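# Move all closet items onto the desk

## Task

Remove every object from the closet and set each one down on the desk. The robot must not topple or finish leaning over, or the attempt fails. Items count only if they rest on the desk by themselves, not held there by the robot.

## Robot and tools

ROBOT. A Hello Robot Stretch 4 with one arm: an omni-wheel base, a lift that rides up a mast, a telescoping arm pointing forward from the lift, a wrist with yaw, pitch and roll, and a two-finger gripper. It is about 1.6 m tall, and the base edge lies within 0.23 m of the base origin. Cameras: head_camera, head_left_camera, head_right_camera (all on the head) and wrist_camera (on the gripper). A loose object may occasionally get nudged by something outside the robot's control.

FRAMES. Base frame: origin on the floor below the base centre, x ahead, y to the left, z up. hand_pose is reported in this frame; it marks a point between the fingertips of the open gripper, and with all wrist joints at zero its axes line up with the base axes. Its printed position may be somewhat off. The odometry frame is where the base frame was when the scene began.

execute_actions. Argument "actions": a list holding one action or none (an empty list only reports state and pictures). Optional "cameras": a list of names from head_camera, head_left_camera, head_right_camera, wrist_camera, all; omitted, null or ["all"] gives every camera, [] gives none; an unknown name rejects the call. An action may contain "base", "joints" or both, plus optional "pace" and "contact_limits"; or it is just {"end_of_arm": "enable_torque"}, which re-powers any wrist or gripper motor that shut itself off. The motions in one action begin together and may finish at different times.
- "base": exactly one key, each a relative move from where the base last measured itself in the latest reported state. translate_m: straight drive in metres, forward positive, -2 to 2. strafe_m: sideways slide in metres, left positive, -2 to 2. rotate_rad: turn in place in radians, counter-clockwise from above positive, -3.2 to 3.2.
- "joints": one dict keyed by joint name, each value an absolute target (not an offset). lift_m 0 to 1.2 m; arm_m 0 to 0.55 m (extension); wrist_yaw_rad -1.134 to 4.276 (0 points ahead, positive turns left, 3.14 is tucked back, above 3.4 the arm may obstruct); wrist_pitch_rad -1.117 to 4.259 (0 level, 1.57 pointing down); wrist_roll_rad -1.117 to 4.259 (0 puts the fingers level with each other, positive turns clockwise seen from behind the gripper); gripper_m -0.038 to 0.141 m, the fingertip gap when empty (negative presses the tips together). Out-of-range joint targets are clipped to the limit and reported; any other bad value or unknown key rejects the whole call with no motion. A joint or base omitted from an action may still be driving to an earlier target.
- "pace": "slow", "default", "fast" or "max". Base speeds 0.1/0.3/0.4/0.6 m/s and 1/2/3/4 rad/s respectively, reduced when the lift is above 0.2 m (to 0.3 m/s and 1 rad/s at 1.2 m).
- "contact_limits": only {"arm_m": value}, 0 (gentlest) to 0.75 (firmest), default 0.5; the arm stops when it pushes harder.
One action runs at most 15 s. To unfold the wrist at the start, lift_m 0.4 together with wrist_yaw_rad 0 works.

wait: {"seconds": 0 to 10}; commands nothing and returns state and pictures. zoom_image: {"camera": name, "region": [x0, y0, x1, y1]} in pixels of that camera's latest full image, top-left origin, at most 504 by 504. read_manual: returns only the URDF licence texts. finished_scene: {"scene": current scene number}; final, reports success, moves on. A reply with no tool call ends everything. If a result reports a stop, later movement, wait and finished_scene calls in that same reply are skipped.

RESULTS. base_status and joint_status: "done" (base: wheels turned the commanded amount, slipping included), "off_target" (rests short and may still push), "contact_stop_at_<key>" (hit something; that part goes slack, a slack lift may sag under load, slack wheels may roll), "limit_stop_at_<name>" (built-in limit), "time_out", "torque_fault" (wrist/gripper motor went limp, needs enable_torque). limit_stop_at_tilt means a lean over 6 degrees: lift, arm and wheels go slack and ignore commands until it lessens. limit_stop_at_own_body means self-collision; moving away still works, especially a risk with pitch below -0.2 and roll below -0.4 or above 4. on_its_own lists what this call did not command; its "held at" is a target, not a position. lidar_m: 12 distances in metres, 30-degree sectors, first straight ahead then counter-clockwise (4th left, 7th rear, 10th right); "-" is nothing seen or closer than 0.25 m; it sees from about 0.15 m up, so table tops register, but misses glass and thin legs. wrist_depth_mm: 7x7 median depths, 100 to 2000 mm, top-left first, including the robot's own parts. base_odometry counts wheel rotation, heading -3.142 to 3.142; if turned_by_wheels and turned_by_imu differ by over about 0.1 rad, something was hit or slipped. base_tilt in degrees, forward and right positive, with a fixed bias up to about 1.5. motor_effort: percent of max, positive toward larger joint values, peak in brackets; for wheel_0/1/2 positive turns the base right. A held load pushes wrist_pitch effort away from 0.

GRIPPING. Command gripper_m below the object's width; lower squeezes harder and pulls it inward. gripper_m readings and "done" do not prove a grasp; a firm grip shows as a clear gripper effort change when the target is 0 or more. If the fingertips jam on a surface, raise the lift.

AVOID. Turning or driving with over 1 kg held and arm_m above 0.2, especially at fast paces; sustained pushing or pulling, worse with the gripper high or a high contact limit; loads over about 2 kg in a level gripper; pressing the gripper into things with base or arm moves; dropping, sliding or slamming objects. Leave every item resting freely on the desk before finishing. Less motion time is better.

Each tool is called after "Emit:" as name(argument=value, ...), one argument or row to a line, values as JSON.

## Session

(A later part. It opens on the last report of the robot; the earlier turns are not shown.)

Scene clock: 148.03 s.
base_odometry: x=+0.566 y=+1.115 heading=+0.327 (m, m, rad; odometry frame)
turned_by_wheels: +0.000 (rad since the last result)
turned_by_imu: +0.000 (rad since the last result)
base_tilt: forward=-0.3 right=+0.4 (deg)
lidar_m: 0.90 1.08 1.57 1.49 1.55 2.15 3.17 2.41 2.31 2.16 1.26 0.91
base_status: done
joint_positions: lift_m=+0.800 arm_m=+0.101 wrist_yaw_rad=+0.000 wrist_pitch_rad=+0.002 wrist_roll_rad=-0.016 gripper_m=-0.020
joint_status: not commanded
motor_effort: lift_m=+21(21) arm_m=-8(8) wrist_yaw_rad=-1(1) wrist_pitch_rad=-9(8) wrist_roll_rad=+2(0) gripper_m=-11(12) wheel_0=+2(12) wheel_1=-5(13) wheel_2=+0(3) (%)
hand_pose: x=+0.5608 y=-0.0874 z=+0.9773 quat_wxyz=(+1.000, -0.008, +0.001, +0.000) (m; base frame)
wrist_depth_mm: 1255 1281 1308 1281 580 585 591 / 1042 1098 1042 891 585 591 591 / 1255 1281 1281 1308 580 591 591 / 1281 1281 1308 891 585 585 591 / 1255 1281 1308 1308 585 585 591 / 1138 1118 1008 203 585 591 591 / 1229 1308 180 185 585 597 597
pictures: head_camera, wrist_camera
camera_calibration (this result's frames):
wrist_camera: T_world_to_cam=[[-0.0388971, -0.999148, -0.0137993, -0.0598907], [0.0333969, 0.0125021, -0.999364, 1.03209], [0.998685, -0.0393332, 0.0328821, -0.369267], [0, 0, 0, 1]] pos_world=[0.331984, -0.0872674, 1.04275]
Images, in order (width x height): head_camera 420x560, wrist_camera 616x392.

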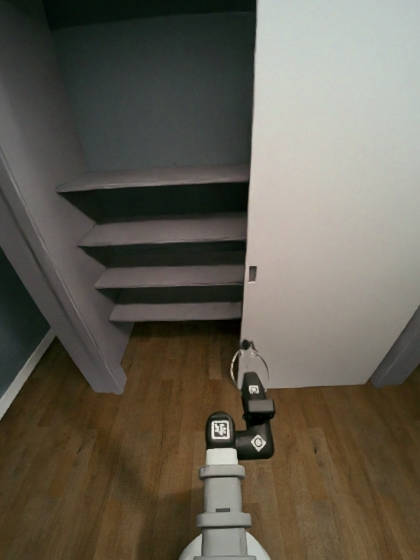

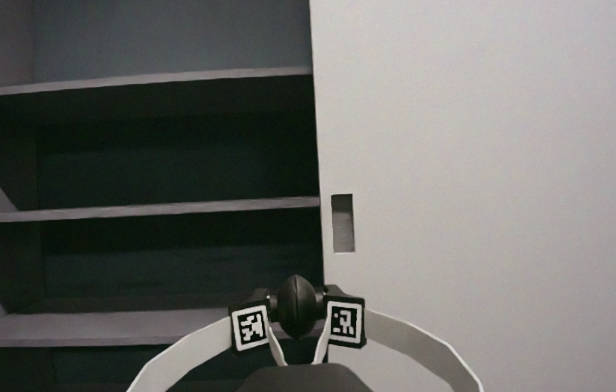

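Emit:
execute_actions(
  actions=[
    {"base":{"strafe_m":-0.057},"joints":{"lift_m":0.8,"gripper_m":-0.02}},
  ],
)

Emit:
execute_actions(
  actions=[
    {"base":{"translate_m":0.2},"pace":"slow"},
  ],
)

Scene clock: 151.07 s.
base_odometry: x=+0.585 y=+1.062 heading=+0.327 (m, m, rad; odometry frame)
turned_by_wheels: +0.000 (rad since the last result)
turned_by_imu: +0.000 (rad since the last result)
base_tilt: forward=-0.3 right=+0.2 (deg)
lidar_m: 0.89 1.14 1.26 1.52 1.61 2.26 2.75 2.42 2.24 2.10 1.25 0.92
base_status: done
joint_positions: lift_m=+0.800 arm_m=+0.101 wrist_yaw_rad=+0.000 wrist_pitch_rad=+0.002 wrist_roll_rad=-0.016 gripper_m=-0.020
joint_status: all done
motor_effort: lift_m=+21(22) arm_m=-8(8) wrist_yaw_rad=-1(1) wrist_pitch_rad=-8(9) wrist_roll_rad=+0(1) gripper_m=-10(12) wheel_0=+4(11) wheel_1=-4(18) wheel_2=+0(0) (%)
hand_pose: x=+0.5608 y=-0.0874 z=+0.9773 quat_wxyz=(+1.000, -0.008, +0.001, +0.000) (m; base frame)
wrist_depth_mm: 1255 1255 1281 574 580 585 591 / 1042 1078 1025 574 580 591 591 / 1255 1255 1308 574 585 591 597 / 1281 1308 1281 585 585 591 597 / 1281 1281 1281 580 585 585 597 / 1138 1118 1008 203 591 591 591 / 1308 1255 180 185 585 591 597
pictures: head_camera, head_left_camera, head_right_camera, wrist_camera
camera_calibration (this result's frames):
wrist_camera: T_world_to_cam=[[-0.0389578, -0.999146, -0.0137992, -0.0598744], [0.0333974, 0.0125, -0.999364, 1.03209], [0.998683, -0.0393939, 0.0328819, -0.369262], [0, 0, 0, 1]] pos_world=[0.331974, -0.087271, 1.04275]
Images, in order (width x height): head_camera 420x560, head_left_camera 420x672, head_right_camera 420x672, wrist_camera 616x392.

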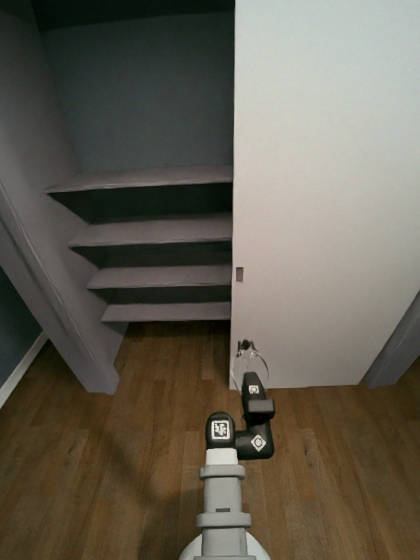

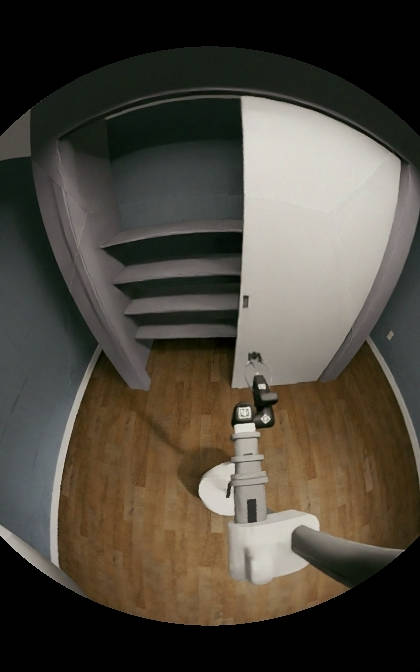

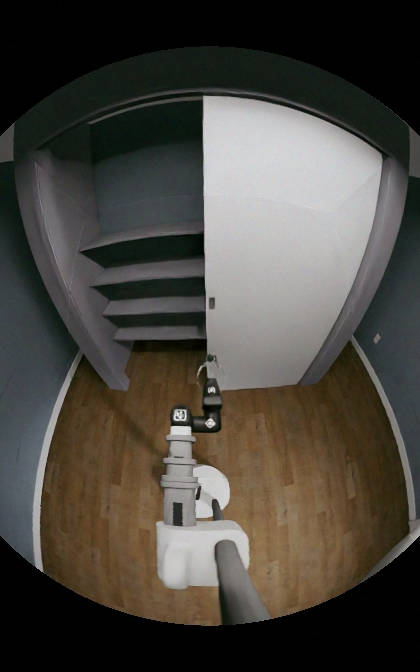

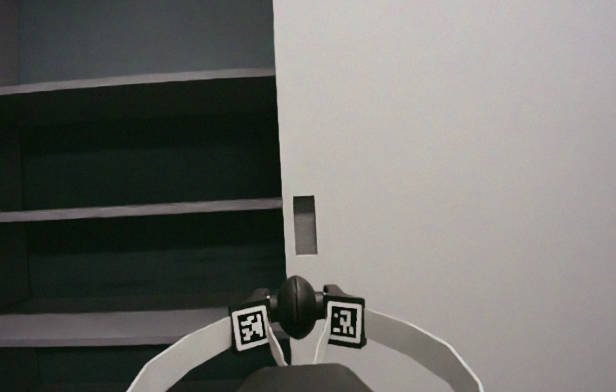

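Scene clock: 154.37 s.
base_odometry: x=+0.774 y=+1.126 heading=+0.327 (m, m, rad; odometry frame)
turned_by_wheels: +0.000 (rad since the last result)
turned_by_imu: -0.001 (rad since the last result)
base_tilt: forward=-0.3 right=+0.3 (deg)
lidar_m: 0.69 1.03 0.99 1.52 1.61 2.27 3.39 2.65 2.22 2.11 0.98 0.70
base_status: done
joint_positions: lift_m=+0.800 arm_m=+0.101 wrist_yaw_rad=+0.000 wrist_pitch_rad=+0.002 wrist_roll_rad=-0.016 gripper_m=-0.020
joint_status: not commanded
motor_effort: lift_m=+21(20) arm_m=-8(8) wrist_yaw_rad=+0(1) wrist_pitch_rad=-9(9) wrist_roll_rad=+2(2) gripper_m=-10(10) wheel_0=+5(8) wheel_1=+6(11) wheel_2=-6(13) (%)
hand_pose: x=+0.5608 y=-0.0874 z=+0.9773 quat_wxyz=(+1.000, -0.008, +0.001, +0.000) (m; base frame)
wrist_depth_mm: 1078 1060 904 377 377 384 387 / 831 878 917 379 382 384 384 / 1060 1078 1078 379 382 387 387 / 1060 1078 1098 379 382 384 387 / 1078 1078 1098 382 382 387 389 / 1060 1078 1008 203 382 387 389 / 759 732 180 185 382 389 392
pictures: head_camera, head_left_camera, head_right_camera, wrist_camera
camera_calibration (this result's frames):
wrist_camera: T_world_to_cam=[[-0.0389578, -0.999146, -0.0137992, -0.0598744], [0.0333975, 0.0125, -0.999364, 1.03209], [0.998683, -0.0393939, 0.032882, -0.369262], [0, 0, 0, 1]] pos_world=[0.331973, -0.087271, 1.04275]
Images, in order (width x height): head_camera 420x560, head_left_camera 420x672, head_right_camera 420x672, wrist_camera 616x392.

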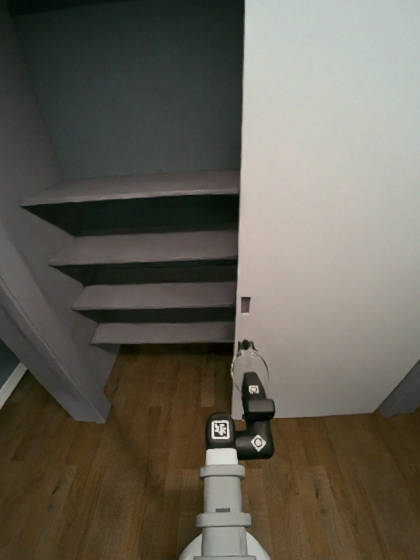

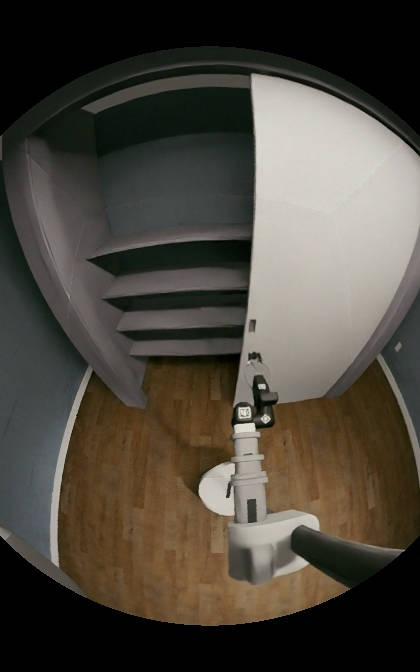

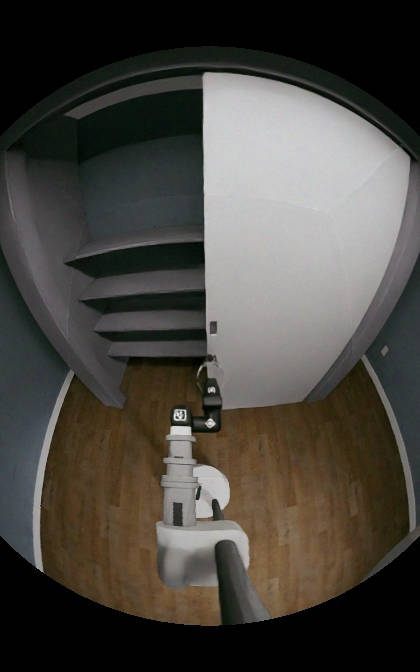

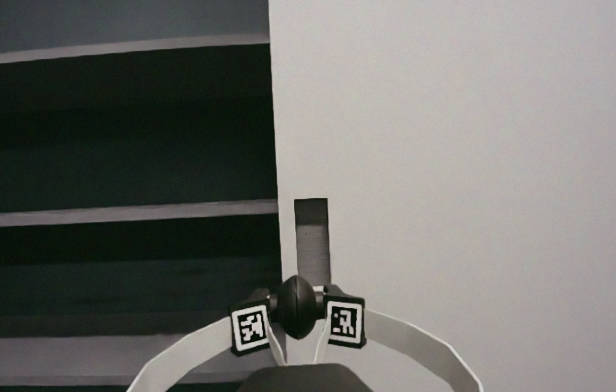

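Emit:
execute_actions(
  actions=[
    {"base":{"strafe_m":-0.01},"joints":{"arm_m":0.3},"contact_limits":{"arm_m":0.12},"pace":"slow"},
  ],
  cameras=["wrist_camera"],
)

Emit:
execute_actions(
  actions=[
    {"base":{"strafe_m":0.2},"pace":"slow"},
  ],
  cameras=["wrist_camera","head_camera"],
)

Scene clock: 158.00 s.
base_odometry: x=+0.777 y=+1.116 heading=+0.327 (m, m, rad; odometry frame)
turned_by_wheels: +0.000 (rad since the last result)
turned_by_imu: +0.002 (rad since the last result)
base_tilt: forward=-0.4 right=+0.3 (deg)
lidar_m: 0.69 1.04 0.98 1.53 1.64 2.29 2.92 2.66 2.21 2.13 0.98 0.71
base_status: done
joint_positions: lift_m=+0.800 arm_m=+0.257 wrist_yaw_rad=-0.008 wrist_pitch_rad=+0.002 wrist_roll_rad=-0.016 gripper_m=-0.020
joint_status: arm_m contact_stop (moved +0.156 of +0.199)
on_its_own: arm_m is slack since a contact_stop (your +0.300 is given up); wrist_yaw_rad is at rest, and its effort (+25) is outside its rest range (-13 to +13)
motor_effort: lift_m=+21(20) arm_m=+0(25) wrist_yaw_rad=+25(30) wrist_pitch_rad=-7(10) wrist_roll_rad=+1(2) gripper_m=-6(10) wheel_0=+4(10) wheel_1=+2(12) wheel_2=-7(7) (%)
contact_limits: arm_m 0.12
hand_pose: x=+0.7161 y=-0.0898 z=+0.9774 quat_wxyz=(+1.000, -0.008, +0.001, -0.004) (m; base frame)
wrist_depth_mm: 580 603 603 225 228 230 232 / 831 878 917 226 228 231 232 / 904 931 931 226 229 231 234 / 917 931 931 228 229 232 234 / 917 917 931 239 229 232 234 / 917 946 946 207 230 232 235 / 759 732 430 170 229 233 236
pictures: wrist_camera
camera_calibration (this result's frames):
wrist_camera: T_world_to_cam=[[-0.0472242, -0.998789, -0.0138163, -0.0502382], [0.0339386, 0.0122194, -0.999349, 1.02663], [0.998308, -0.0476623, 0.0333205, -0.525356], [0, 0, 0, 1]] pos_world=[0.487251, -0.0877618, 1.04277]
Images, in order (width x height): wrist_camera 616x392.

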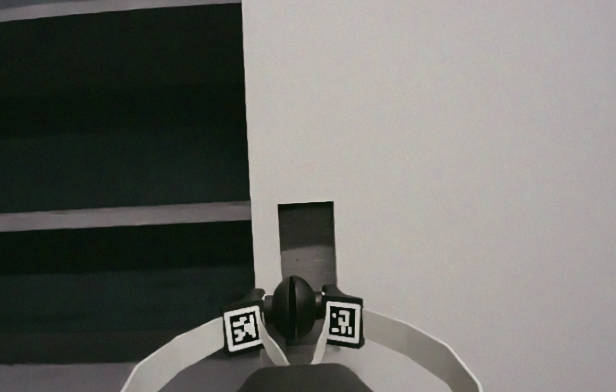

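not run: a stop came earlier in this reply.

Emit:
execute_actions(
  actions=[
    {"base":{"strafe_m":-0.009},"joints":{"arm_m":0.245},"pace":"slow"},
  ],
  cameras=[],
)

Emit:
execute_actions(
  actions=[
    {"joints":{"arm_m":0.3},"contact_limits":{"arm_m":0.12},"pace":"slow"},
  ],
  cameras=["wrist_camera"],
)

Scene clock: 159.57 s.
base_odometry: x=+0.779 y=+1.108 heading=+0.327 (m, m, rad; odometry frame)
turned_by_wheels: +0.000 (rad since the last result)
turned_by_imu: -0.001 (rad since the last result)
base_tilt: forward=-0.3 right=+0.2 (deg)
lidar_m: 0.67 1.05 1.03 1.56 1.64 2.28 2.92 2.65 2.23 2.10 0.97 0.71
base_status: done
joint_positions: lift_m=+0.800 arm_m=+0.246 wrist_yaw_rad=+0.000 wrist_pitch_rad=+0.002 wrist_roll_rad=-0.016 gripper_m=-0.020
joint_status: all done
motor_effort: lift_m=+20(21) arm_m=-8(8) wrist_yaw_rad=+1(24) wrist_pitch_rad=-7(7) wrist_roll_rad=+2(1) gripper_m=-10(9) wheel_0=+5(6) wheel_1=-8(9) wheel_2=-2(6) (%)
hand_pose: x=+0.7058 y=-0.0875 z=+0.9774 quat_wxyz=(+1.000, -0.008, +0.001, +0.000) (m; base frame)
wrist_depth_mm: 580 603 603 234 235 237 238 / 831 878 831 233 235 237 239 / 931 946 960 234 236 237 238 / 931 931 585 233 236 236 239 / 946 960 960 246 236 237 239 / 946 946 946 204 236 238 240 / 768 741 182 171 237 239 241
pictures: none
No camera images: the call's "cameras" was empty. Leave "cameras" out to get every camera's image.

Scene clock: 160.93 s.
base_odometry: x=+0.779 y=+1.108 heading=+0.327 (m, m, rad; odometry frame)
turned_by_wheels: +0.000 (rad since the last result)
turned_by_imu: +0.003 (rad since the last result)
base_tilt: forward=-0.3 right=+0.3 (deg)
lidar_m: 0.70 1.04 1.00 1.55 1.64 2.29 3.37 2.65 2.21 2.10 0.97 0.72
base_status: not commanded
joint_positions: lift_m=+0.800 arm_m=+0.257 wrist_yaw_rad=-0.009 wrist_pitch_rad=+0.002 wrist_roll_rad=-0.016 gripper_m=-0.020
joint_status: arm_m contact_stop (moved +0.011 of +0.054)
on_its_own: arm_m is slack since a contact_stop (your +0.300 is given up); wrist_yaw_rad is at rest, and its effort (+26) is outside its rest range (-13 to +13)
motor_effort: lift_m=+21(21) arm_m=+0(14) wrist_yaw_rad=+26(28) wrist_pitch_rad=-6(7) wrist_roll_rad=+1(1) gripper_m=-7(10) wheel_0=+4(5) wheel_1=+0(8) wheel_2=-5(5) (%)
contact_limits: arm_m 0.12
hand_pose: x=+0.7156 y=-0.0900 z=+0.9776 quat_wxyz=(+1.000, -0.008, +0.001, -0.004) (m; base frame)
wrist_depth_mm: 580 603 603 226 229 231 232 / 820 878 842 227 229 230 233 / 917 931 931 227 229 232 234 / 917 917 585 228 230 232 234 / 931 931 931 240 229 232 234 / 931 931 946 206 231 233 236 / 759 732 182 160 230 234 235
pictures: wrist_camera
camera_calibration (this result's frames):
wrist_camera: T_world_to_cam=[[-0.0478457, -0.998759, -0.0138365, -0.049971], [0.0344636, 0.0121935, -0.999332, 1.02641], [0.99826, -0.0482906, 0.0338375, -0.525446], [0, 0, 0, 1]] pos_world=[0.486767, -0.0877986, 1.04281]
Images, in order (width x height): wrist_camera 616x392.

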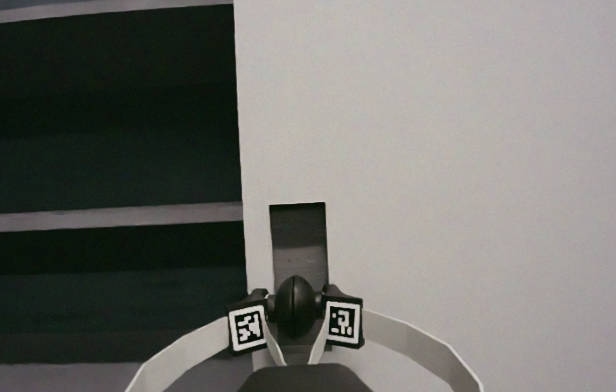

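Emit:
execute_actions(
  actions=[
    {"base":{"strafe_m":0.15},"pace":"slow"},
  ],
  cameras=["wrist_camera","head_camera"],
)

Scene clock: 164.23 s.
base_odometry: x=+0.731 y=+1.249 heading=+0.327 (m, m, rad; odometry frame)
turned_by_wheels: -0.001 (rad since the last result)
turned_by_imu: -0.004 (rad since the last result)
base_tilt: forward=-0.3 right=+0.3 (deg)
lidar_m: 0.71 0.90 0.99 1.40 1.48 2.08 3.39 2.65 2.33 2.25 1.00 0.72
base_status: done
joint_positions: lift_m=+0.800 arm_m=+0.257 wrist_yaw_rad=-0.012 wrist_pitch_rad=+0.003 wrist_roll_rad=-0.016 gripper_m=-0.020
joint_status: not commanded
on_its_own: arm_m is slack since a contact_stop (your +0.300 is given up); wrist_yaw_rad is at rest, and its effort (+33) is outside its rest range (-13 to +13)
motor_effort: lift_m=+21(20) arm_m=+0(0) wrist_yaw_rad=+33(52) wrist_pitch_rad=-8(9) wrist_roll_rad=+0(0) gripper_m=-8(10) wheel_0=-8(19) wheel_1=+5(11) wheel_2=-5(4) (%)
hand_pose: x=+0.7154 y=-0.0908 z=+0.9773 quat_wxyz=(+1.000, -0.008, +0.001, -0.006) (m; base frame)
wrist_depth_mm: 574 603 640 228 230 234 236 / 831 891 931 229 231 234 236 / 917 917 931 229 231 234 236 / 917 931 931 230 232 235 237 / 917 931 946 243 233 236 238 / 917 931 946 204 233 236 238 / 759 723 181 187 233 236 240
pictures: head_camera, wrist_camera
camera_calibration (this result's frames):
wrist_camera: T_world_to_cam=[[-0.0507057, -0.998618, -0.0137987, -0.0487838], [0.0335138, 0.0121074, -0.999365, 1.02685], [0.998151, -0.051136, 0.0328536, -0.524441], [0, 0, 0, 1]] pos_world=[0.486585, -0.0879666, 1.04275]
Images, in order (width x height): head_camera 420x560, wrist_camera 616x392.

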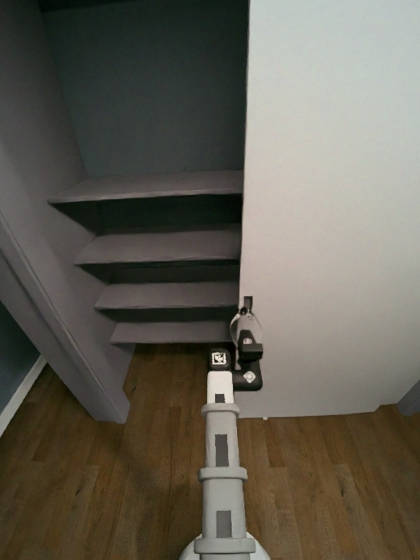

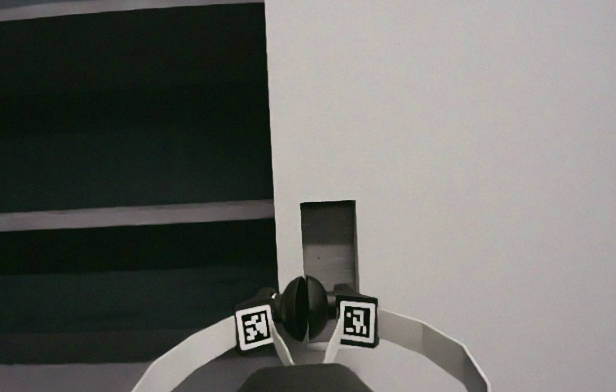

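It works; continuing.

Emit:
execute_actions(
  actions=[
    {"base":{"strafe_m":0.6},"pace":"slow"},
  ],
  cameras=["wrist_camera","head_camera"],
)

Scene clock: 171.87 s.
base_odometry: x=+0.539 y=+1.818 heading=+0.326 (m, m, rad; odometry frame)
turned_by_wheels: -0.001 (rad since the last result)
turned_by_imu: -0.007 (rad since the last result)
base_tilt: forward=-0.2 right=+0.4 (deg)
lidar_m: 0.67 0.72 0.84 0.81 0.84 1.21 3.39 2.85 3.03 2.86 0.99 0.70
base_status: done
joint_positions: lift_m=+0.800 arm_m=+0.257 wrist_yaw_rad=-0.007 wrist_pitch_rad=+0.003 wrist_roll_rad=-0.016 gripper_m=-0.020
joint_status: not commanded
on_its_own: arm_m is slack since a contact_stop (your +0.300 is given up); wrist_yaw_rad is at rest, and its effort (+21) is outside its rest range (-13 to +13)
motor_effort: lift_m=+20(21) arm_m=+0(0) wrist_yaw_rad=+21(49) wrist_pitch_rad=-9(9) wrist_roll_rad=+1(1) gripper_m=-12(12) wheel_0=-10(20) wheel_1=+5(10) wheel_2=-3(3) (%)
hand_pose: x=+0.7158 y=-0.0895 z=+0.9773 quat_wxyz=(+1.000, -0.008, +0.001, -0.004) (m; base frame)
wrist_depth_mm: 193 262 634 231 234 236 238 / 194 260 866 231 234 237 238 / 194 257 946 232 234 237 239 / 194 254 820 233 235 238 240 / 195 249 946 246 236 238 240 / 195 241 759 201 236 238 241 / 195 216 181 208 236 239 241
pictures: head_camera, wrist_camera
camera_calibration (this result's frames):
wrist_camera: T_world_to_cam=[[-0.0461254, -0.99884, -0.0137969, -0.0507455], [0.0334102, 0.0122613, -0.999367, 1.02689], [0.998377, -0.0465572, 0.0328059, -0.524496], [0, 0, 0, 1]] pos_world=[0.486996, -0.0876968, 1.04275]
Images, in order (width x height): head_camera 420x560, wrist_camera 616x392.

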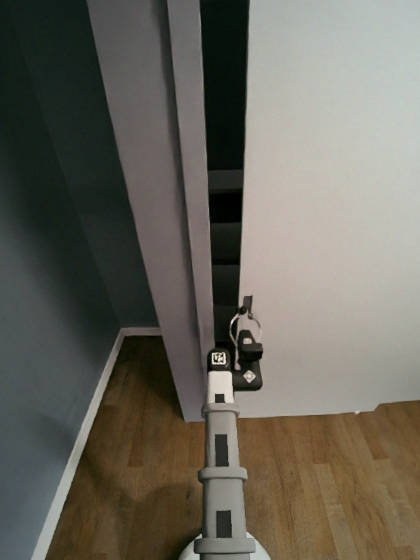

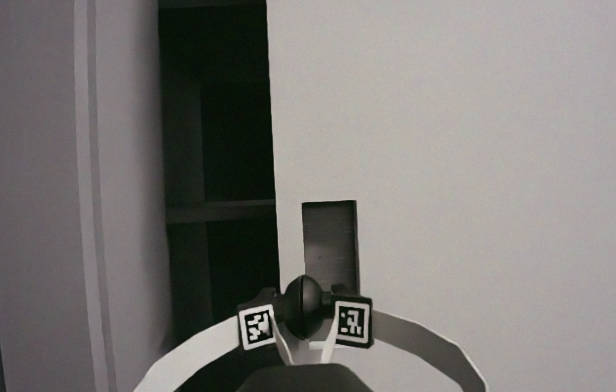

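Emit:
execute_actions(
  actions=[
    {"joints":{"arm_m":0.1,"wrist_yaw_rad":0}},
  ],
  cameras=[],
)

Emit:
execute_actions(
  actions=[
    {"base":{"strafe_m":-1.5}},
  ],
)

Scene clock: 174.00 s.
base_odometry: x=+0.539 y=+1.818 heading=+0.327 (m, m, rad; odometry frame)
turned_by_wheels: +0.001 (rad since the last result)
turned_by_imu: +0.000 (rad since the last result)
base_tilt: forward=-0.3 right=+0.3 (deg)
lidar_m: 0.67 0.70 0.84 0.80 0.84 1.19 3.35 2.85 3.01 2.86 1.00 0.73
base_status: not commanded
joint_positions: lift_m=+0.800 arm_m=+0.101 wrist_yaw_rad=+0.000 wrist_pitch_rad=+0.003 wrist_roll_rad=-0.016 gripper_m=-0.020
joint_status: all done
motor_effort: lift_m=+20(20) arm_m=-8(6) wrist_yaw_rad=-1(20) wrist_pitch_rad=-9(9) wrist_roll_rad=+2(1) gripper_m=-12(12) wheel_0=+0(10) wheel_1=+3(5) wheel_2=-2(2) (%)
hand_pose: x=+0.5608 y=-0.0874 z=+0.9773 quat_wxyz=(+1.000, -0.008, +0.001, +0.000) (m; base frame)
wrist_depth_mm: 359 349 699 384 389 392 394 / 359 349 854 387 389 389 394 / 359 351 1098 389 387 394 397 / 359 351 707 389 389 394 397 / 362 351 1008 399 392 394 397 / 362 353 366 204 389 397 399 / 364 364 183 171 389 397 399
pictures: none
No camera images: the call's "cameras" was empty. Leave "cameras" out to get every camera's image.

Scene clock: 180.33 s.
base_odometry: x=+1.020 y=+0.397 heading=+0.327 (m, m, rad; odometry frame)
turned_by_wheels: +0.000 (rad since the last result)
turned_by_imu: -0.004 (rad since the last result)
base_tilt: forward=-0.2 right=+0.3 (deg)
lidar_m: 0.71 0.75 1.01 2.33 2.43 3.36 3.37 1.97 1.42 1.35 1.46 0.71
base_status: done
joint_positions: lift_m=+0.800 arm_m=+0.101 wrist_yaw_rad=+0.000 wrist_pitch_rad=+0.003 wrist_roll_rad=-0.016 gripper_m=-0.020
joint_status: not commanded
motor_effort: lift_m=+20(21) arm_m=-8(8) wrist_yaw_rad=-1(0) wrist_pitch_rad=-8(9) wrist_roll_rad=+1(1) gripper_m=-11(11) wheel_0=+2(11) wheel_1=-5(15) wheel_2=+0(2) (%)
hand_pose: x=+0.5608 y=-0.0874 z=+0.9773 quat_wxyz=(+1.000, -0.008, +0.001, +0.000) (m; base frame)
wrist_depth_mm: 410 413 418 424 430 357 373 / 413 418 421 424 427 368 373 / 413 418 418 424 430 368 373 / 415 418 424 427 430 370 373 / 415 421 424 427 430 379 366 / 418 418 424 204 430 379 366 / 418 418 183 172 430 362 368
pictures: head_camera, head_left_camera, head_right_camera, wrist_camera
camera_calibration (this result's frames):
wrist_camera: T_world_to_cam=[[-0.0388694, -0.999149, -0.0137961, -0.059901], [0.0333186, 0.0125029, -0.999367, 1.03212], [0.998689, -0.0393045, 0.0328042, -0.369198], [0, 0, 0, 1]] pos_world=[0.331997, -0.0872656, 1.04275]
Images, in order (width x height): head_camera 420x560, head_left_camera 420x672, head_right_camera 420x672, wrist_camera 616x392.

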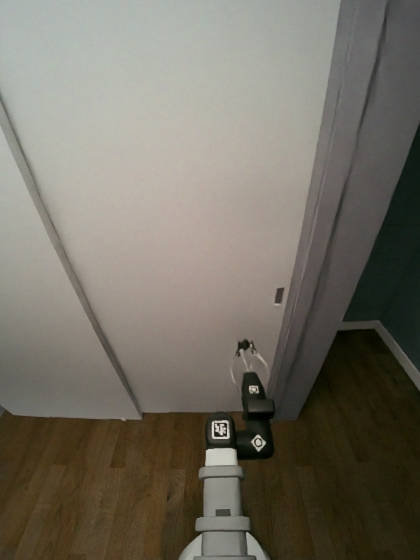

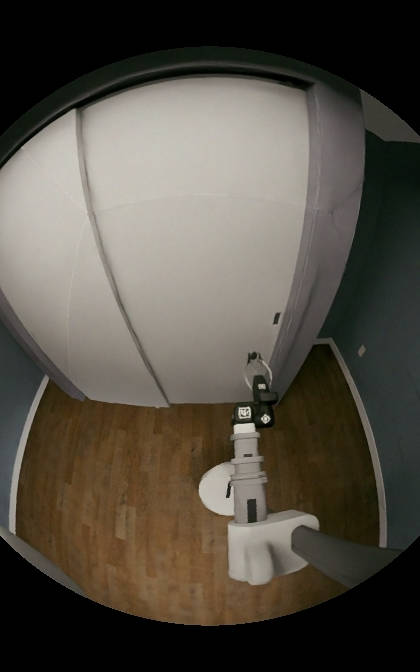

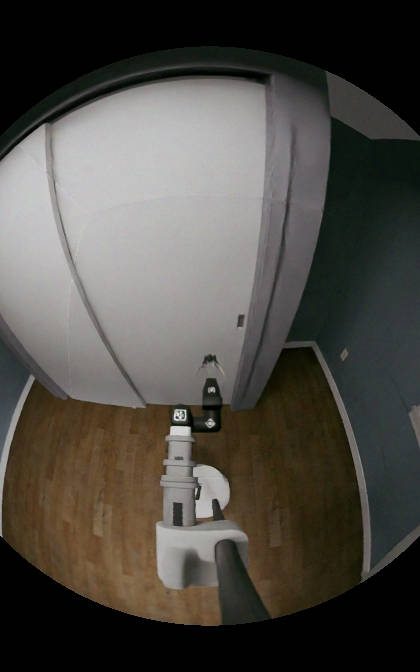

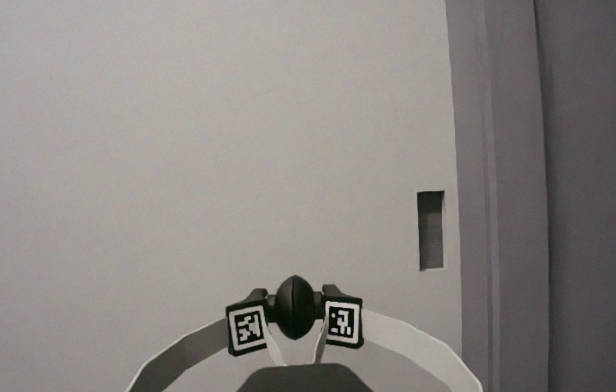

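Emit:
execute_actions(
  actions=[
    {"base":{"strafe_m":-0.035},"joints":{"wrist_yaw_rad":-0.4,"arm_m":0.22},"pace":"slow"},
  ],
  cameras=["wrist_camera","head_camera"],
)

Scene clock: 183.70 s.
base_odometry: x=+1.031 y=+0.364 heading=+0.326 (m, m, rad; odometry frame)
turned_by_wheels: +0.000 (rad since the last result)
turned_by_imu: -0.001 (rad since the last result)
base_tilt: forward=-0.3 right=+0.3 (deg)
lidar_m: 0.72 0.76 1.01 2.37 2.47 3.39 3.36 1.93 1.37 1.30 1.39 0.71
base_status: done
joint_positions: lift_m=+0.800 arm_m=+0.219 wrist_yaw_rad=-0.400 wrist_pitch_rad=+0.003 wrist_roll_rad=-0.016 gripper_m=-0.020
joint_status: all done
motor_effort: lift_m=+20(20) arm_m=+8(11) wrist_yaw_rad=-1(6) wrist_pitch_rad=-9(9) wrist_roll_rad=+1(1) gripper_m=-11(10) wheel_0=+5(6) wheel_1=-7(10) wheel_2=+0(1) (%)
hand_pose: x=+0.6211 y=-0.1929 z=+0.9773 quat_wxyz=(+0.980, -0.008, +0.003, -0.199) (m; base frame)
wrist_depth_mm: 290 315 349 315 355 1308 1205 / 289 315 347 315 353 1336 1205 / 290 317 347 315 351 402 1229 / 290 315 345 315 351 402 1229 / 291 315 349 322 353 402 1281 / 290 314 336 204 351 402 1255 / 287 304 183 171 317 404 1255
pictures: head_camera, wrist_camera
camera_calibration (this result's frames):
wrist_camera: T_world_to_cam=[[-0.424865, -0.905152, -0.0137959, 0.0949808], [0.0355575, -0.00145826, -0.999367, 1.02735], [0.904558, -0.425087, 0.0328044, -0.44952], [0, 0, 0, 1]] pos_world=[0.410441, -0.103614, 1.04275]
Images, in order (width x height): head_camera 420x560, wrist_camera 616x392.

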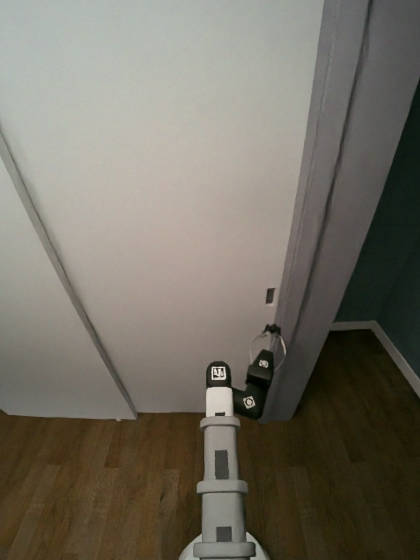

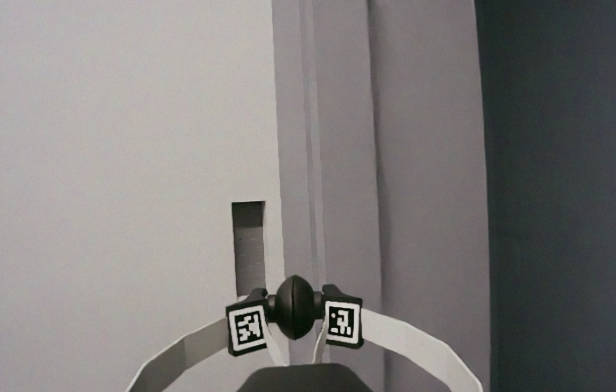

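Emit:
execute_actions(
  actions=[
    {"joints":{"arm_m":0.36},"contact_limits":{"arm_m":0.12},"pace":"slow"},
  ],
  cameras=["wrist_camera","head_camera"],
)

Scene clock: 186.57 s.
base_odometry: x=+1.031 y=+0.364 heading=+0.327 (m, m, rad; odometry frame)
turned_by_wheels: +0.000 (rad since the last result)
turned_by_imu: +0.000 (rad since the last result)
base_tilt: forward=-0.4 right=+0.3 (deg)
lidar_m: 0.72 0.78 0.99 2.36 2.47 3.40 3.36 1.91 1.38 1.30 1.42 0.70
base_status: not commanded
joint_positions: lift_m=+0.800 arm_m=+0.354 wrist_yaw_rad=-0.412 wrist_pitch_rad=+0.003 wrist_roll_rad=-0.016 gripper_m=-0.020
joint_status: arm_m contact_stop (moved +0.136 of +0.141)
on_its_own: arm_m is slack since a contact_stop (your +0.360 is given up); wrist_yaw_rad is at rest, and its effort (+34) is outside its rest range (-13 to +13)
motor_effort: lift_m=+21(21) arm_m=+0(20) wrist_yaw_rad=+34(34) wrist_pitch_rad=-10(9) wrist_roll_rad=+0(1) gripper_m=-8(12) wheel_0=+5(5) wheel_1=-4(7) wheel_2=-1(1) (%)
contact_limits: arm_m 0.12
hand_pose: x=+0.7545 y=-0.1957 z=+0.9772 quat_wxyz=(+0.979, -0.008, +0.003, -0.205) (m; base frame)
wrist_depth_mm: 179 196 216 240 202 200 249 / 180 196 216 240 204 198 247 / 180 196 216 239 208 198 246 / 180 195 216 247 211 197 248 / 179 195 216 250 212 197 245 / 180 195 209 204 196 197 245 / 179 190 179 186 206 198 246
pictures: head_camera, wrist_camera
camera_calibration (this result's frames):
wrist_camera: T_world_to_cam=[[-0.436031, -0.899826, -0.0137932, 0.158508], [0.0354698, -0.00186861, -0.999369, 1.02257], [0.899232, -0.436245, 0.0327314, -0.569424], [0, 0, 0, 1]] pos_world=[0.544889, -0.103868, 1.04275]
Images, in order (width x height): head_camera 420x560, wrist_camera 616x392.

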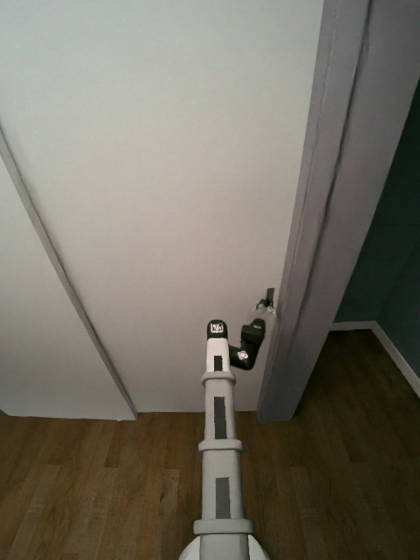

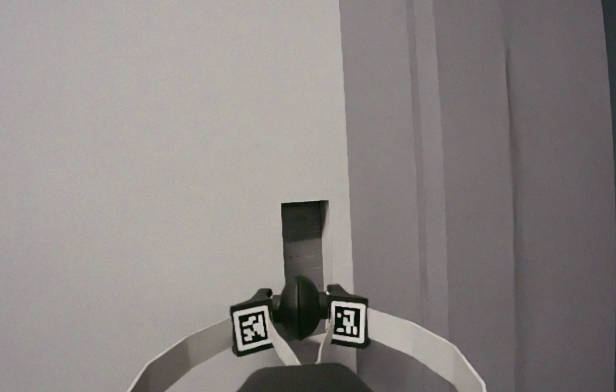

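Emit:
execute_actions(
  actions=[
    {"base":{"strafe_m":0.15},"pace":"slow"},
  ],
  cameras=["wrist_camera","head_camera"],
)

Scene clock: 189.57 s.
base_odometry: x=+0.983 y=+0.506 heading=+0.326 (m, m, rad; odometry frame)
turned_by_wheels: +0.000 (rad since the last result)
turned_by_imu: -0.001 (rad since the last result)
base_tilt: forward=-0.3 right=+0.2 (deg)
lidar_m: 0.73 0.76 1.00 2.20 2.31 3.19 3.38 2.14 1.54 1.47 1.56 0.75
base_status: done
joint_positions: lift_m=+0.800 arm_m=+0.354 wrist_yaw_rad=-0.410 wrist_pitch_rad=+0.003 wrist_roll_rad=-0.016 gripper_m=-0.020
joint_status: not commanded
on_its_own: arm_m is slack since a contact_stop (your +0.360 is given up); wrist_yaw_rad is at rest, and its effort (+28) is outside its rest range (-13 to +13)
motor_effort: lift_m=+21(20) arm_m=+0(0) wrist_yaw_rad=+28(34) wrist_pitch_rad=-9(10) wrist_roll_rad=+1(2) gripper_m=-10(10) wheel_0=-7(14) wheel_1=+6(12) wheel_2=-1(1) (%)
hand_pose: x=+0.7548 y=-0.1953 z=+0.9772 quat_wxyz=(+0.979, -0.008, +0.003, -0.204) (m; base frame)
wrist_depth_mm: 179 196 216 241 272 301 270 / 180 196 216 240 271 301 273 / 180 195 216 240 270 306 276 / 180 196 216 239 270 309 276 / 180 195 215 240 270 310 281 / 179 195 209 201 264 304 282 / 179 190 181 185 258 303 282
pictures: head_camera, wrist_camera
camera_calibration (this result's frames):
wrist_camera: T_world_to_cam=[[-0.434313, -0.900657, -0.0137918, 0.157605], [0.0354321, -0.00178257, -0.99937, 1.02259], [0.900065, -0.434528, 0.0326863, -0.569818], [0, 0, 0, 1]] pos_world=[0.54509, -0.103831, 1.04274]
Images, in order (width x height): head_camera 420x560, wrist_camera 616x392.

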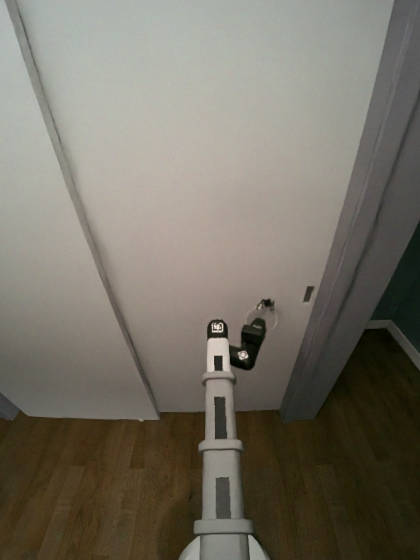

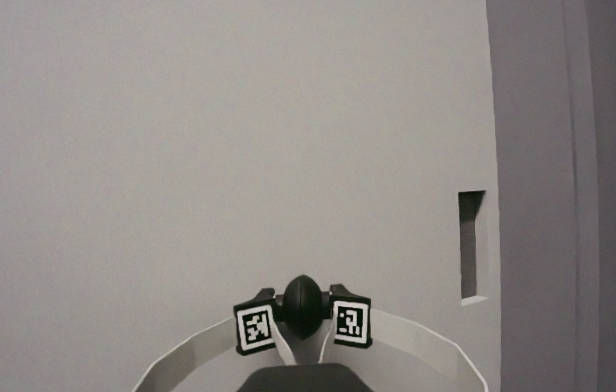

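Emit:
execute_actions(
  actions=[
    {"joints":{"arm_m":0.27,"wrist_yaw_rad":-0.2}},
  ],
  cameras=[],
)

Emit:
execute_actions(
  actions=[
    {"base":{"strafe_m":-0.205},"pace":"slow"},
  ],
  cameras=["wrist_camera"],
)

Emit:
execute_actions(
  actions=[
    {"joints":{"arm_m":0.37},"contact_limits":{"arm_m":0.15},"pace":"slow"},
  ],
  cameras=["wrist_camera"],
)

Scene clock: 191.97 s.
base_odometry: x=+0.983 y=+0.506 heading=+0.327 (m, m, rad; odometry frame)
turned_by_wheels: +0.000 (rad since the last result)
turned_by_imu: -0.007 (rad since the last result)
base_tilt: forward=-0.2 right=+0.3 (deg)
lidar_m: 0.74 0.76 0.99 2.21 2.33 3.18 3.36 2.15 1.52 1.45 1.54 0.76
base_status: not commanded
joint_positions: lift_m=+0.800 arm_m=+0.271 wrist_yaw_rad=-0.200 wrist_pitch_rad=+0.003 wrist_roll_rad=-0.016 gripper_m=-0.020
joint_status: all done
motor_effort: lift_m=+21(21) arm_m=-8(9) wrist_yaw_rad=+0(84) wrist_pitch_rad=-10(10) wrist_roll_rad=+1(1) gripper_m=-11(10) wheel_0=+1(8) wheel_1=+1(7) wheel_2=-2(13) (%)
hand_pose: x=+0.7077 y=-0.1430 z=+0.9772 quat_wxyz=(+0.995, -0.008, +0.002, -0.100) (m; base frame)
wrist_depth_mm: 239 252 266 282 300 320 319 / 240 252 267 281 298 319 317 / 240 252 266 282 298 320 322 / 241 253 267 282 298 319 325 / 240 253 266 282 298 319 327 / 241 253 259 204 298 320 327 / 240 249 183 171 293 322 336
pictures: none
No camera images: the call's "cameras" was empty. Leave "cameras" out to get every camera's image.

Scene clock: 195.17 s.
base_odometry: x=+1.049 y=+0.312 heading=+0.326 (m, m, rad; odometry frame)
turned_by_wheels: +0.000 (rad since the last result)
turned_by_imu: -0.001 (rad since the last result)
base_tilt: forward=-0.3 right=+0.2 (deg)
lidar_m: 0.72 0.77 1.00 2.42 2.51 3.46 3.34 1.85 1.34 1.25 1.34 0.69
base_status: done
joint_positions: lift_m=+0.800 arm_m=+0.271 wrist_yaw_rad=-0.200 wrist_pitch_rad=+0.003 wrist_roll_rad=-0.016 gripper_m=-0.020
joint_status: not commanded
motor_effort: lift_m=+21(20) arm_m=-8(8) wrist_yaw_rad=-1(1) wrist_pitch_rad=-9(10) wrist_roll_rad=+1(2) gripper_m=-10(11) wheel_0=+5(12) wheel_1=-7(14) wheel_2=+0(1) (%)
hand_pose: x=+0.7077 y=-0.1430 z=+0.9772 quat_wxyz=(+0.995, -0.008, +0.002, -0.100) (m; base frame)
wrist_depth_mm: 241 253 266 276 218 248 262 / 241 253 267 277 219 248 260 / 240 253 267 278 219 248 262 / 241 253 268 281 219 247 263 / 241 253 268 285 219 248 262 / 241 253 263 204 220 249 262 / 240 249 182 171 216 250 263
pictures: wrist_camera
camera_calibration (this result's frames):
wrist_camera: T_world_to_cam=[[-0.236674, -0.971491, -0.0137871, 0.034189], [0.0349162, 0.00567658, -0.999374, 1.02576], [0.970962, -0.237007, 0.0325773, -0.526479], [0, 0, 0, 1]] pos_world=[0.483467, -0.0973876, 1.04274]
Images, in order (width x height): wrist_camera 616x392.

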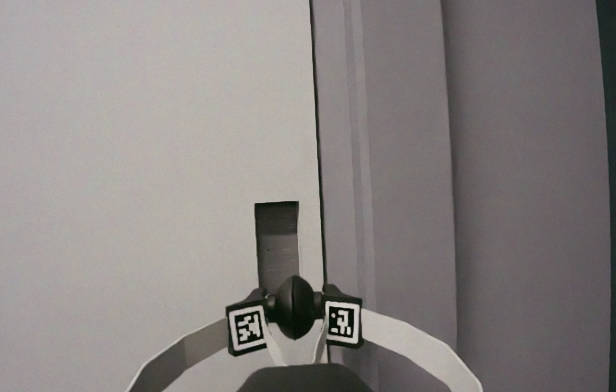

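Scene clock: 196.93 s.
base_odometry: x=+1.049 y=+0.312 heading=+0.326 (m, m, rad; odometry frame)
turned_by_wheels: +0.000 (rad since the last result)
turned_by_imu: +0.006 (rad since the last result)
base_tilt: forward=-0.3 right=+0.2 (deg)
lidar_m: 0.69 0.77 1.00 2.43 2.53 3.45 3.36 1.86 1.33 1.25 1.37 0.68
base_status: not commanded
joint_positions: lift_m=+0.800 arm_m=+0.325 wrist_yaw_rad=-0.212 wrist_pitch_rad=+0.002 wrist_roll_rad=-0.016 gripper_m=-0.020
joint_status: arm_m contact_stop (moved +0.054 of +0.099)
on_its_own: arm_m is slack since a contact_stop (your +0.370 is given up); wrist_yaw_rad is at rest, and its effort (+33) is outside its rest range (-13 to +13)
motor_effort: lift_m=+21(20) arm_m=+0(18) wrist_yaw_rad=+33(36) wrist_pitch_rad=-7(9) wrist_roll_rad=+0(1) gripper_m=-6(11) wheel_0=+3(7) wheel_1=-1(8) wheel_2=-7(7) (%)
contact_limits: arm_m 0.15
hand_pose: x=+0.7599 y=-0.1461 z=+0.9775 quat_wxyz=(+0.994, -0.008, +0.002, -0.106) (m; base frame)
wrist_depth_mm: 197 207 220 231 178 173 201 / 197 208 220 232 177 174 201 / 198 208 220 233 177 173 201 / 198 208 220 237 180 173 200 / 198 208 220 243 183 173 200 / 198 208 216 203 179 174 201 / 198 204 179 185 180 174 201
pictures: wrist_camera
camera_calibration (this result's frames):
wrist_camera: T_world_to_cam=[[-0.248126, -0.968629, -0.0138217, 0.0526659], [0.0358565, 0.00507489, -0.999344, 1.02338], [0.968064, -0.248459, 0.0334725, -0.578266], [0, 0, 0, 1]] pos_world=[0.536171, -0.0978549, 1.04279]
Images, in order (width x height): wrist_camera 616x392.

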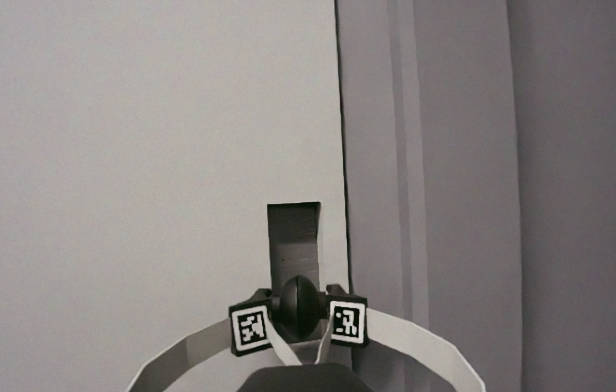

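Emit:
execute_actions(
  actions=[
    {"base":{"strafe_m":0.1},"pace":"slow"},
  ],
  cameras=["wrist_camera","head_camera"],
)

Scene clock: 199.50 s.
base_odometry: x=+1.017 y=+0.407 heading=+0.326 (m, m, rad; odometry frame)
turned_by_wheels: +0.000 (rad since the last result)
turned_by_imu: -0.001 (rad since the last result)
base_tilt: forward=-0.3 right=+0.2 (deg)
lidar_m: 0.72 0.77 0.98 2.31 2.44 3.32 3.37 1.96 1.42 1.36 1.44 0.70
base_status: done
joint_positions: lift_m=+0.800 arm_m=+0.325 wrist_yaw_rad=-0.212 wrist_pitch_rad=+0.003 wrist_roll_rad=-0.016 gripper_m=-0.020
joint_status: not commanded
on_its_own: arm_m is slack since a contact_stop (your +0.370 is given up); wrist_yaw_rad is at rest, and its effort (+33) is outside its rest range (-13 to +13)
motor_effort: lift_m=+21(20) arm_m=+0(0) wrist_yaw_rad=+33(42) wrist_pitch_rad=-9(10) wrist_roll_rad=+1(0) gripper_m=-7(13) wheel_0=-5(20) wheel_1=+6(10) wheel_2=-3(5) (%)
hand_pose: x=+0.7598 y=-0.1462 z=+0.9772 quat_wxyz=(+0.994, -0.008, +0.002, -0.106) (m; base frame)
wrist_depth_mm: 197 208 220 233 521 250 202 / 198 208 220 233 530 254 205 / 198 208 220 235 535 258 208 / 199 208 220 234 517 262 210 / 198 208 221 248 521 264 211 / 198 208 216 200 500 266 213 / 198 206 178 185 245 242 213
pictures: head_camera, wrist_camera
camera_calibration (this result's frames):
wrist_camera: T_world_to_cam=[[-0.248231, -0.968603, -0.013792, 0.0526773], [0.0351122, 0.00523165, -0.99937, 1.02377], [0.968064, -0.248558, 0.0327111, -0.577476], [0, 0, 0, 1]] pos_world=[0.536163, -0.0978692, 1.04275]
Images, in order (width x height): head_camera 420x560, wrist_camera 616x392.

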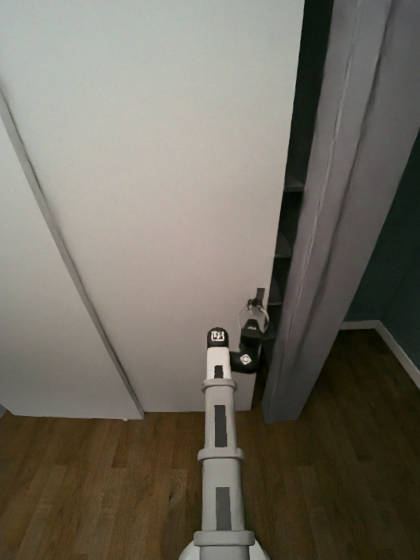

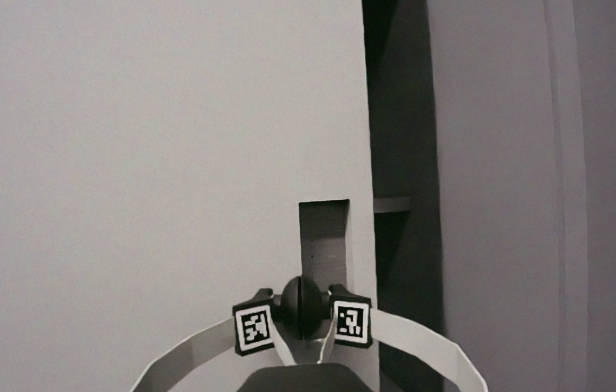

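Emit:
execute_actions(
  actions=[
    {"base":{"strafe_m":0.5},"pace":"slow"},
  ],
  cameras=["wrist_camera","head_camera"],
)

Scene clock: 206.10 s.
base_odometry: x=+0.857 y=+0.880 heading=+0.326 (m, m, rad; odometry frame)
turned_by_wheels: +0.000 (rad since the last result)
turned_by_imu: -0.005 (rad since the last result)
base_tilt: forward=-0.2 right=+0.3 (deg)
lidar_m: 0.69 0.70 1.01 1.81 1.91 2.61 3.38 2.63 1.94 1.85 1.03 0.77
base_status: done
joint_positions: lift_m=+0.800 arm_m=+0.325 wrist_yaw_rad=-0.211 wrist_pitch_rad=+0.003 wrist_roll_rad=-0.016 gripper_m=-0.020
joint_status: not commanded
on_its_own: arm_m is slack since a contact_stop (your +0.370 is given up); wrist_yaw_rad is at rest, and its effort (+29) is outside its rest range (-13 to +13)
motor_effort: lift_m=+21(20) arm_m=+0(0) wrist_yaw_rad=+29(35) wrist_pitch_rad=-8(9) wrist_roll_rad=+2(0) gripper_m=-9(12) wheel_0=-7(18) wheel_1=+5(9) wheel_2=-1(3) (%)
hand_pose: x=+0.7600 y=-0.1458 z=+0.9772 quat_wxyz=(+0.994, -0.008, +0.002, -0.105) (m; base frame)
wrist_depth_mm: 197 207 220 234 647 676 691 / 198 207 220 234 976 991 842 / 198 208 221 234 991 1042 842 / 198 208 221 234 603 1025 820 / 198 208 220 247 991 1042 866 / 198 208 216 203 904 960 820 / 198 206 180 185 245 654 668
pictures: head_camera, wrist_camera
camera_calibration (this result's frames):
wrist_camera: T_world_to_cam=[[-0.246847, -0.968956, -0.0137902, 0.05199], [0.0350527, 0.00529324, -0.999371, 1.02381], [0.96842, -0.247176, 0.0326579, -0.577604], [0, 0, 0, 1]] pos_world=[0.53631, -0.0978127, 1.04274]
Images, in order (width x height): head_camera 420x560, wrist_camera 616x392.

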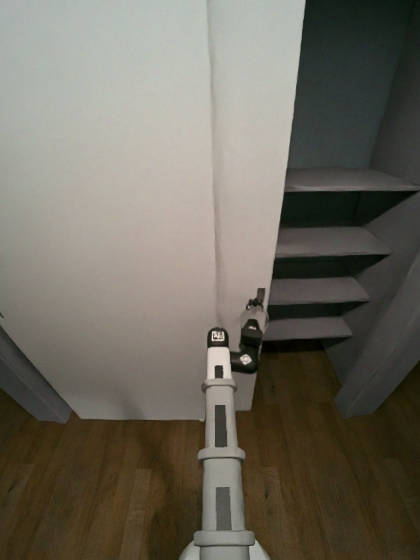

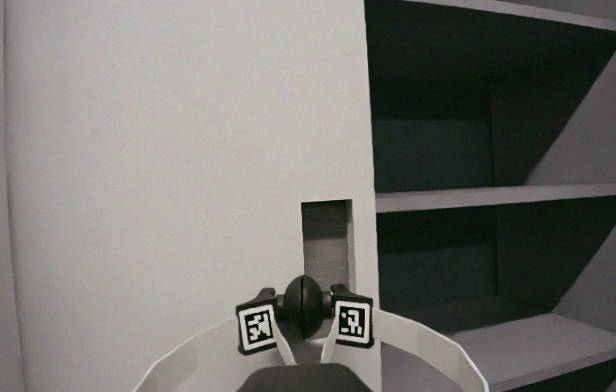

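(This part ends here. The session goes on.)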